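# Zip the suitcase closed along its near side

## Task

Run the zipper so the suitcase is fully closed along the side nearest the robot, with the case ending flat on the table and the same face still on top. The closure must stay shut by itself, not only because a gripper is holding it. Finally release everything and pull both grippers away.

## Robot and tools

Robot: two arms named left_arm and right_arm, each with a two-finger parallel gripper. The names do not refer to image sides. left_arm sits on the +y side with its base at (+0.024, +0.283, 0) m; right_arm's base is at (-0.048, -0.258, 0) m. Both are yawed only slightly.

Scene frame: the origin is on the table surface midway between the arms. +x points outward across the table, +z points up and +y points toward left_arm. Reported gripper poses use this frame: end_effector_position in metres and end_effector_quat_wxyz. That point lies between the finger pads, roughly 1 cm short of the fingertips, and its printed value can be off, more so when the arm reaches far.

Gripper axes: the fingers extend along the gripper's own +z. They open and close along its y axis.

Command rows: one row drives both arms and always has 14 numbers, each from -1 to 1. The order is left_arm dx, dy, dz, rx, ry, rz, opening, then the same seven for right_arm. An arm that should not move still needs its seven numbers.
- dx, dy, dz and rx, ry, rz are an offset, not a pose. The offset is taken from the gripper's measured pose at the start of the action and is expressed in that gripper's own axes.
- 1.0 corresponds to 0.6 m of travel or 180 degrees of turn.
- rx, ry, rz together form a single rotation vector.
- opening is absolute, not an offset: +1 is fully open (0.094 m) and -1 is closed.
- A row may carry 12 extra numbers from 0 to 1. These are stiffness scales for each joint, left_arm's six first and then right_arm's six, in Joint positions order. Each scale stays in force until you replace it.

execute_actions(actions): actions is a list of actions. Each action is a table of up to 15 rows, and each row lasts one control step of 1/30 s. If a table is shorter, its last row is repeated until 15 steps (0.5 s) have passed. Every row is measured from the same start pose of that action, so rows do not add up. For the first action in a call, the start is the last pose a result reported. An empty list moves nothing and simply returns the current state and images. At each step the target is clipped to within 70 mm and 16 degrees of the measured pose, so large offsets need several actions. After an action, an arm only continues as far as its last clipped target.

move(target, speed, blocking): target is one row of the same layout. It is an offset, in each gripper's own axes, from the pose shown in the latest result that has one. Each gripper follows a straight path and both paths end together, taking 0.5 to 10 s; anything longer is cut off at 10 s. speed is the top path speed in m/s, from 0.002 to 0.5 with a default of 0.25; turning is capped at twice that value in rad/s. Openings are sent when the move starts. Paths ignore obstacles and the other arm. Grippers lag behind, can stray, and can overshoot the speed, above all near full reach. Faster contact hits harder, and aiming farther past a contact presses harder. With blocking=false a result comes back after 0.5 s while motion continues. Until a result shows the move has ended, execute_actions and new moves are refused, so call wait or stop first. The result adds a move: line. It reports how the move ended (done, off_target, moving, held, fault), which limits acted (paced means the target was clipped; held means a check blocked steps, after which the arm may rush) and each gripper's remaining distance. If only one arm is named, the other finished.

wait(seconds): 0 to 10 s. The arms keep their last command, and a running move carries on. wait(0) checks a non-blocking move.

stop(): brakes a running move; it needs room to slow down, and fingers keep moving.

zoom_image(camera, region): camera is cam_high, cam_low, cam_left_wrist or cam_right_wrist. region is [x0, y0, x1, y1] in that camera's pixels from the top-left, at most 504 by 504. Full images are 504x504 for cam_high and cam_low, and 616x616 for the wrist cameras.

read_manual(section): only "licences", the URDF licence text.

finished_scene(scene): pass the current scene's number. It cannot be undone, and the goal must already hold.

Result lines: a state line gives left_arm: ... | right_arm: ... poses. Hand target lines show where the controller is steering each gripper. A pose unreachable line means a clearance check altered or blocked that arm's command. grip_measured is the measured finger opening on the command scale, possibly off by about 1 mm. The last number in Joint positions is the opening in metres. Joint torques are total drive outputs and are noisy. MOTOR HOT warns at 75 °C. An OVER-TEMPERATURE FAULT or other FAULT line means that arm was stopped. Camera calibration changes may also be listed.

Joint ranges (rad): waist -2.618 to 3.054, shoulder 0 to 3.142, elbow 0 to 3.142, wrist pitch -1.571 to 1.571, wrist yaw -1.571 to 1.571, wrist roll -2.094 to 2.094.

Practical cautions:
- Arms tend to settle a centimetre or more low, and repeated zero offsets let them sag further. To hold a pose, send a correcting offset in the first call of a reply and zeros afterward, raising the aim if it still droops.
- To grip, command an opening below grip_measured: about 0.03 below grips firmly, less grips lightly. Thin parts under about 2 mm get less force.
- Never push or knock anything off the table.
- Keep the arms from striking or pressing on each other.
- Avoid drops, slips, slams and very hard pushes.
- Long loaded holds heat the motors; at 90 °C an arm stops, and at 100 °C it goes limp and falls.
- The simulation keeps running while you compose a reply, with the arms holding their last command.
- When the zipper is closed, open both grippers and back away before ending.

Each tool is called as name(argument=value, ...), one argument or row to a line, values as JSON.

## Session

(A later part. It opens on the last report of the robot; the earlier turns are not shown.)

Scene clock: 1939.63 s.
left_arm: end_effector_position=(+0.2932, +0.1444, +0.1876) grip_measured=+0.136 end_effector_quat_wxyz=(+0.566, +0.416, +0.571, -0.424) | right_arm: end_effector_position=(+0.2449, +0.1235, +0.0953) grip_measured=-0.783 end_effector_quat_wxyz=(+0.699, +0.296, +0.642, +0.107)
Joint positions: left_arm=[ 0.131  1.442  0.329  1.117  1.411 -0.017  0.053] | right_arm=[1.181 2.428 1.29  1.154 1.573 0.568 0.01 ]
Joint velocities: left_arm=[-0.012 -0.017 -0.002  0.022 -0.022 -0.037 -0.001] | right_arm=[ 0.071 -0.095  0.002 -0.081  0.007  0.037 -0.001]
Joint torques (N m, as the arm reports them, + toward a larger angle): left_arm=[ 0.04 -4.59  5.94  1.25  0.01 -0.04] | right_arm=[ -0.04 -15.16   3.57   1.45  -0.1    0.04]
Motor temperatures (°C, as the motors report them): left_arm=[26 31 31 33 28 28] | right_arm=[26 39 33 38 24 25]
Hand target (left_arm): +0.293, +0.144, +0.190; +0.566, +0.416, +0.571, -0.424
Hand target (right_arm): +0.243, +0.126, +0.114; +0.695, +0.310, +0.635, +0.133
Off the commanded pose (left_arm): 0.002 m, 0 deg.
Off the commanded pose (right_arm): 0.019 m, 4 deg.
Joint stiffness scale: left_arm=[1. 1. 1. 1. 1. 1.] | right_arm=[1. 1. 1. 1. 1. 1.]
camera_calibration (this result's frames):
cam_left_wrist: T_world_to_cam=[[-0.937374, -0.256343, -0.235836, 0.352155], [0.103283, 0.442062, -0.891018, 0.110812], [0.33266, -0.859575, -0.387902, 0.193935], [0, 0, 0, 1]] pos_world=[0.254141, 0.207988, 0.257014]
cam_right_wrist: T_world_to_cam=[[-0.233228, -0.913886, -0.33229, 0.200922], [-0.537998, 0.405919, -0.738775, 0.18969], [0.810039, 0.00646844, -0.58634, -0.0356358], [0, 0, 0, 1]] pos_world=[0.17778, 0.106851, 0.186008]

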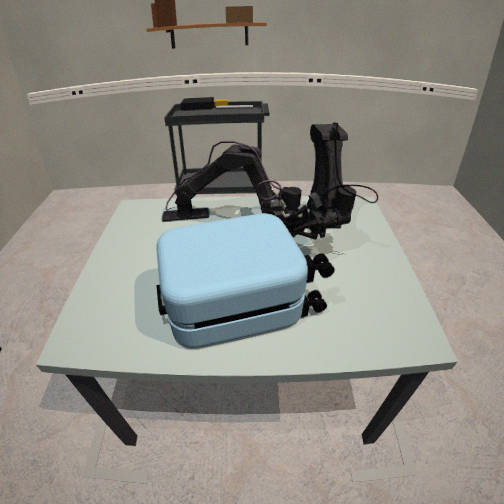

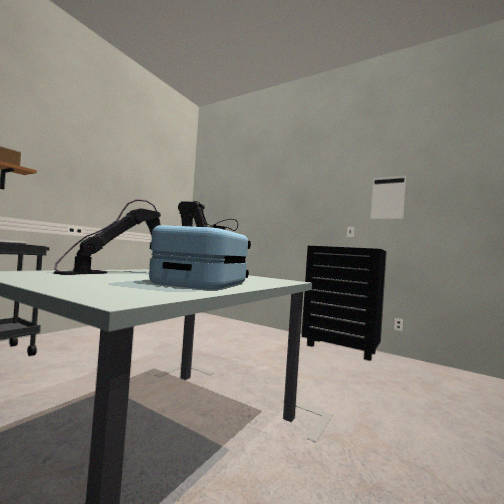

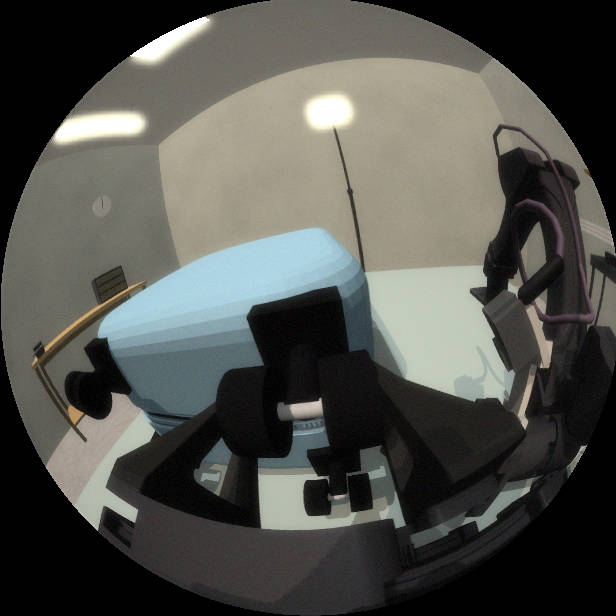

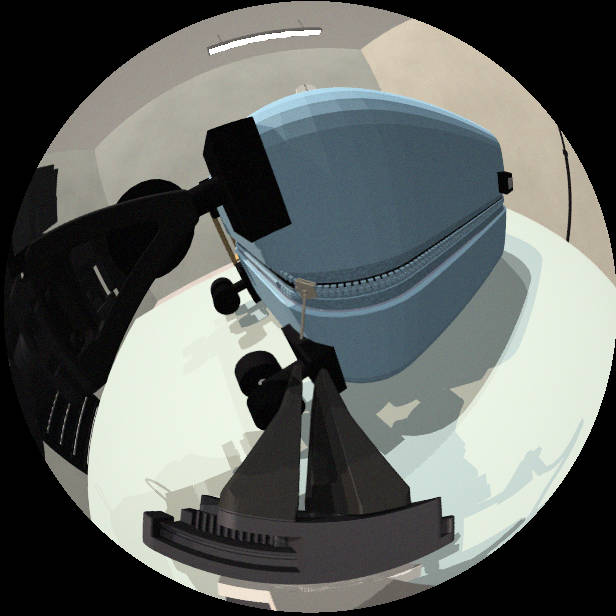

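move(
  target=[-0.012,0,-0.13,-0.04,0,0,0.5,-0.178,-0.164,-0.063,-0.069,0.046,0,-0.78],
  speed=0.15,
)

Scene clock: 1954.10 s.
left_arm: end_effector_position=(+0.2755, +0.2194, +0.1917) grip_measured=+0.498 end_effector_quat_wxyz=(+0.609, +0.349, +0.615, -0.360) | right_arm: end_effector_position=(+0.1744, -0.0019, +0.1281) grip_measured=-0.783 end_effector_quat_wxyz=(+0.679, +0.213, +0.679, +0.182)
Joint positions: left_arm=[ 0.495  1.266  0.221  1.088  1.553 -0.061  0.07 ] | right_arm=[1.288 1.881 0.461 1.326 1.441 0.66  0.01 ]
Joint velocities: left_arm=[ 0.007 -0.007 -0.007 -0.037  0.007 -0.022  0.   ] | right_arm=[ 0.012 -0.002 -0.017 -0.022 -0.022 -0.11  -0.001]
Joint torques (N m, as the arm reports them, + toward a larger angle): left_arm=[ 0.57 -4.49  4.96  1.26  0.1  -0.1 ] | right_arm=[ 1.07 -8.73  1.9   1.58 -0.01 -0.12]
Motor temperatures (°C, as the motors report them): left_arm=[26 30 31 33 28 28] | right_arm=[26 40 32 38 24 25]
Hand target (left_arm): +0.271, +0.219, +0.194; +0.610, +0.352, +0.613, -0.358
Hand target (right_arm): +0.171, -0.001, +0.134; +0.676, +0.212, +0.678, +0.197
Off the commanded pose (left_arm): 0.006 m, 6 deg.
Off the commanded pose (right_arm): 0.005 m, 2 deg.
Joint stiffness scale: left_arm=[1. 1. 1. 1. 1. 1.] | right_arm=[1. 1. 1. 1. 1. 1.]
joint sent to its limit (left arm) — the command would take joint 5 (wrist yaw) past its upper limit, so that joint was sent only as far as its limit.
move: off_target (left_arm)
camera_calibration (this result's frames):
cam_left_wrist: T_world_to_cam=[[-0.859067, -0.457117, -0.230322, 0.37717], [-0.000942003, 0.451378, -0.892332, 0.11004], [0.511863, -0.766356, -0.388194, 0.196117], [0, 0, 0, 1]] pos_world=[0.223733, 0.273037, 0.261194]
cam_right_wrist: T_world_to_cam=[[-0.0150192, -0.948629, -0.316035, 0.0405952], [-0.628057, 0.254888, -0.735239, 0.241872], [0.778022, 0.187445, -0.599621, 0.0490848], [0, 0, 0, 1]] pos_world=[0.11433, -0.0323411, 0.220095]

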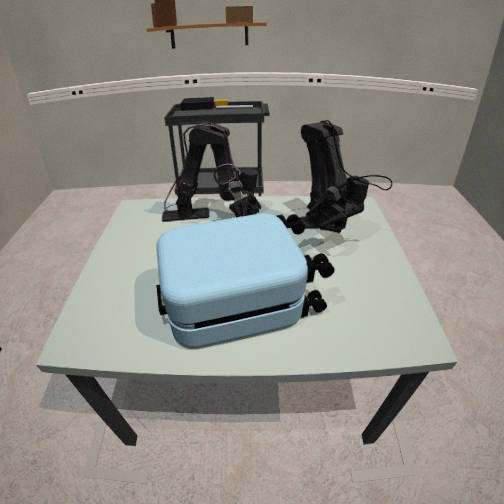

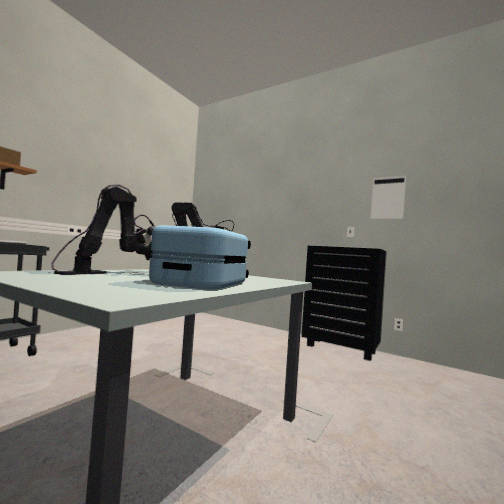

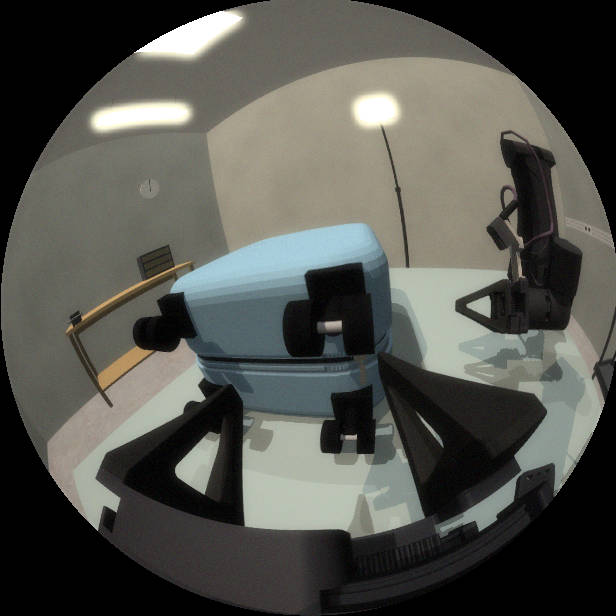

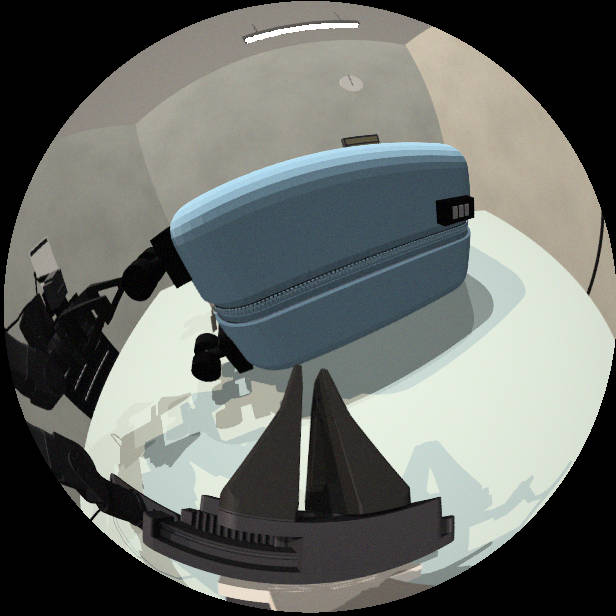

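move(
  target=[-0.012,0.01,-0.11,-0.11,0,0,0.5,-0.008,0.005,-0.02,-0.01,0.007,0,-0.78],
  speed=0.2,
)

Scene clock: 1959.70 s.
left_arm: end_effector_position=(+0.2511, +0.2809, +0.1978) grip_measured=+0.498 end_effector_quat_wxyz=(+0.666, +0.225, +0.669, -0.241) | right_arm: end_effector_position=(+0.1664, +0.0000, +0.1285) grip_measured=-0.783 end_effector_quat_wxyz=(+0.676, +0.200, +0.683, +0.189)
Joint positions: left_arm=[ 0.878  0.959  0.074  1.088  1.557 -0.225  0.07 ] | right_arm=[1.316 1.863 0.444 1.316 1.44  0.661 0.01 ]
Joint velocities: left_arm=[-0.022 -0.002  0.002 -0.066  0.022 -0.051 -0.   ] | right_arm=[-0.022 -0.007 -0.017 -0.022 -0.007 -0.051 -0.   ]
Joint torques (N m, as the arm reports them, + toward a larger angle): left_arm=[ 0.51 -2.23  5.57  1.16 -0.03 -0.1 ] | right_arm=[ 1.09 -9.1   1.93  1.28  0.13  0.04]
Motor temperatures (°C, as the motors report them): left_arm=[26 30 31 33 28 28] | right_arm=[26 39 32 38 24 25]
Hand target (left_arm): +0.248, +0.279, +0.198; +0.667, +0.227, +0.669, -0.238
Hand target (right_arm): +0.163, -0.001, +0.134; +0.675, +0.200, +0.683, +0.196
Off the commanded pose (left_arm): 0.004 m, 2 deg.
Off the commanded pose (right_arm): 0.007 m, 1 deg.
Joint stiffness scale: left_arm=[1. 1. 1. 1. 1. 1.] | right_arm=[1. 1. 1. 1. 1. 1.]
joint sent to its limit (left arm) — the command would take joint 5 (wrist yaw) past its upper limit, so that joint was sent only as far as its limit.
move: done
camera_calibration (this result's frames):
cam_left_wrist: T_world_to_cam=[[-0.629161, -0.74338, -0.227031, 0.40781], [-0.168316, 0.415457, -0.893905, 0.140181], [0.758832, -0.524197, -0.386511, 0.127701], [0, 0, 0, 1]] pos_world=[0.183269, 0.311859, 0.267252]
cam_right_wrist: T_world_to_cam=[[0.0127033, -0.951356, -0.307832, 0.0367225], [-0.636495, 0.229738, -0.736271, 0.238129], [0.771176, 0.205287, -0.602615, 0.0567364], [0, 0, 0, 1]] pos_world=[0.107347, -0.0314183, 0.220822]

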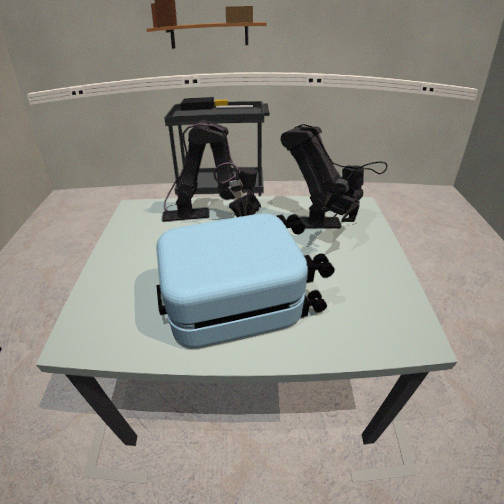

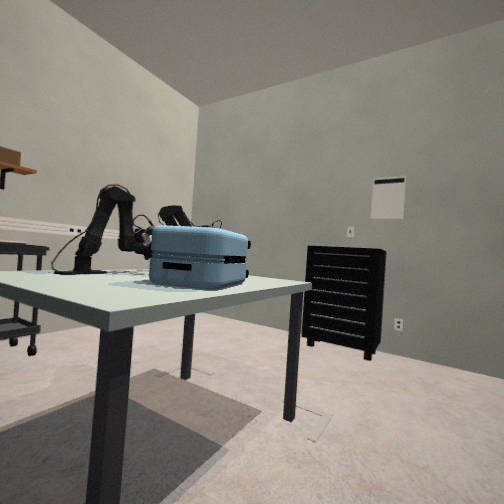

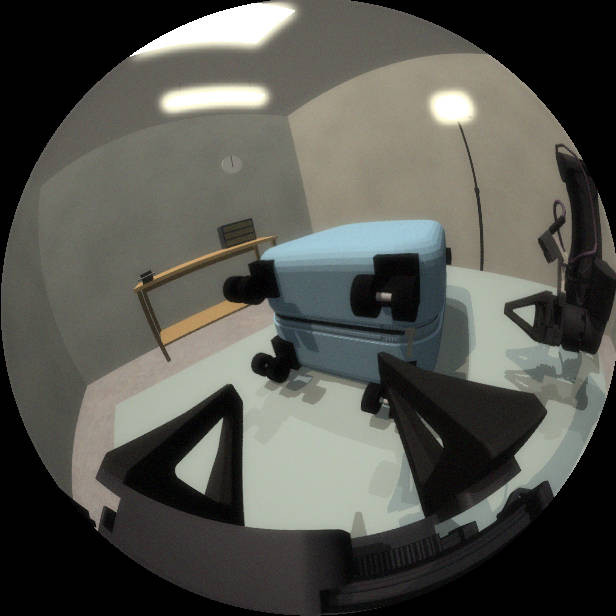

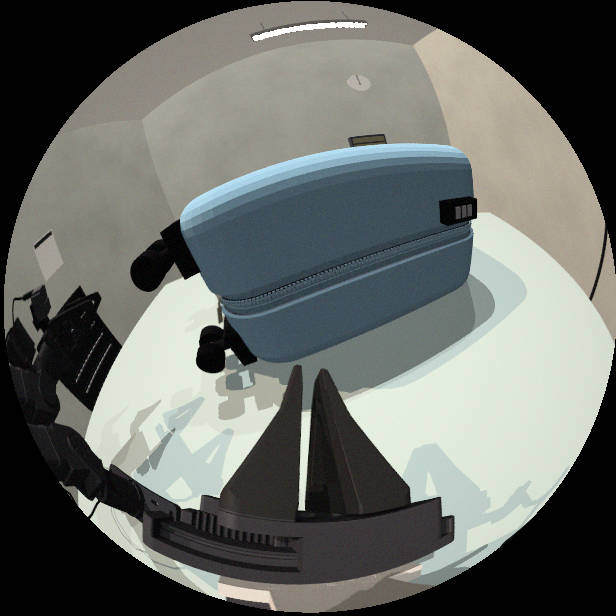

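finished_scene(
  scene=2,
)

The scene is finished: the task was done.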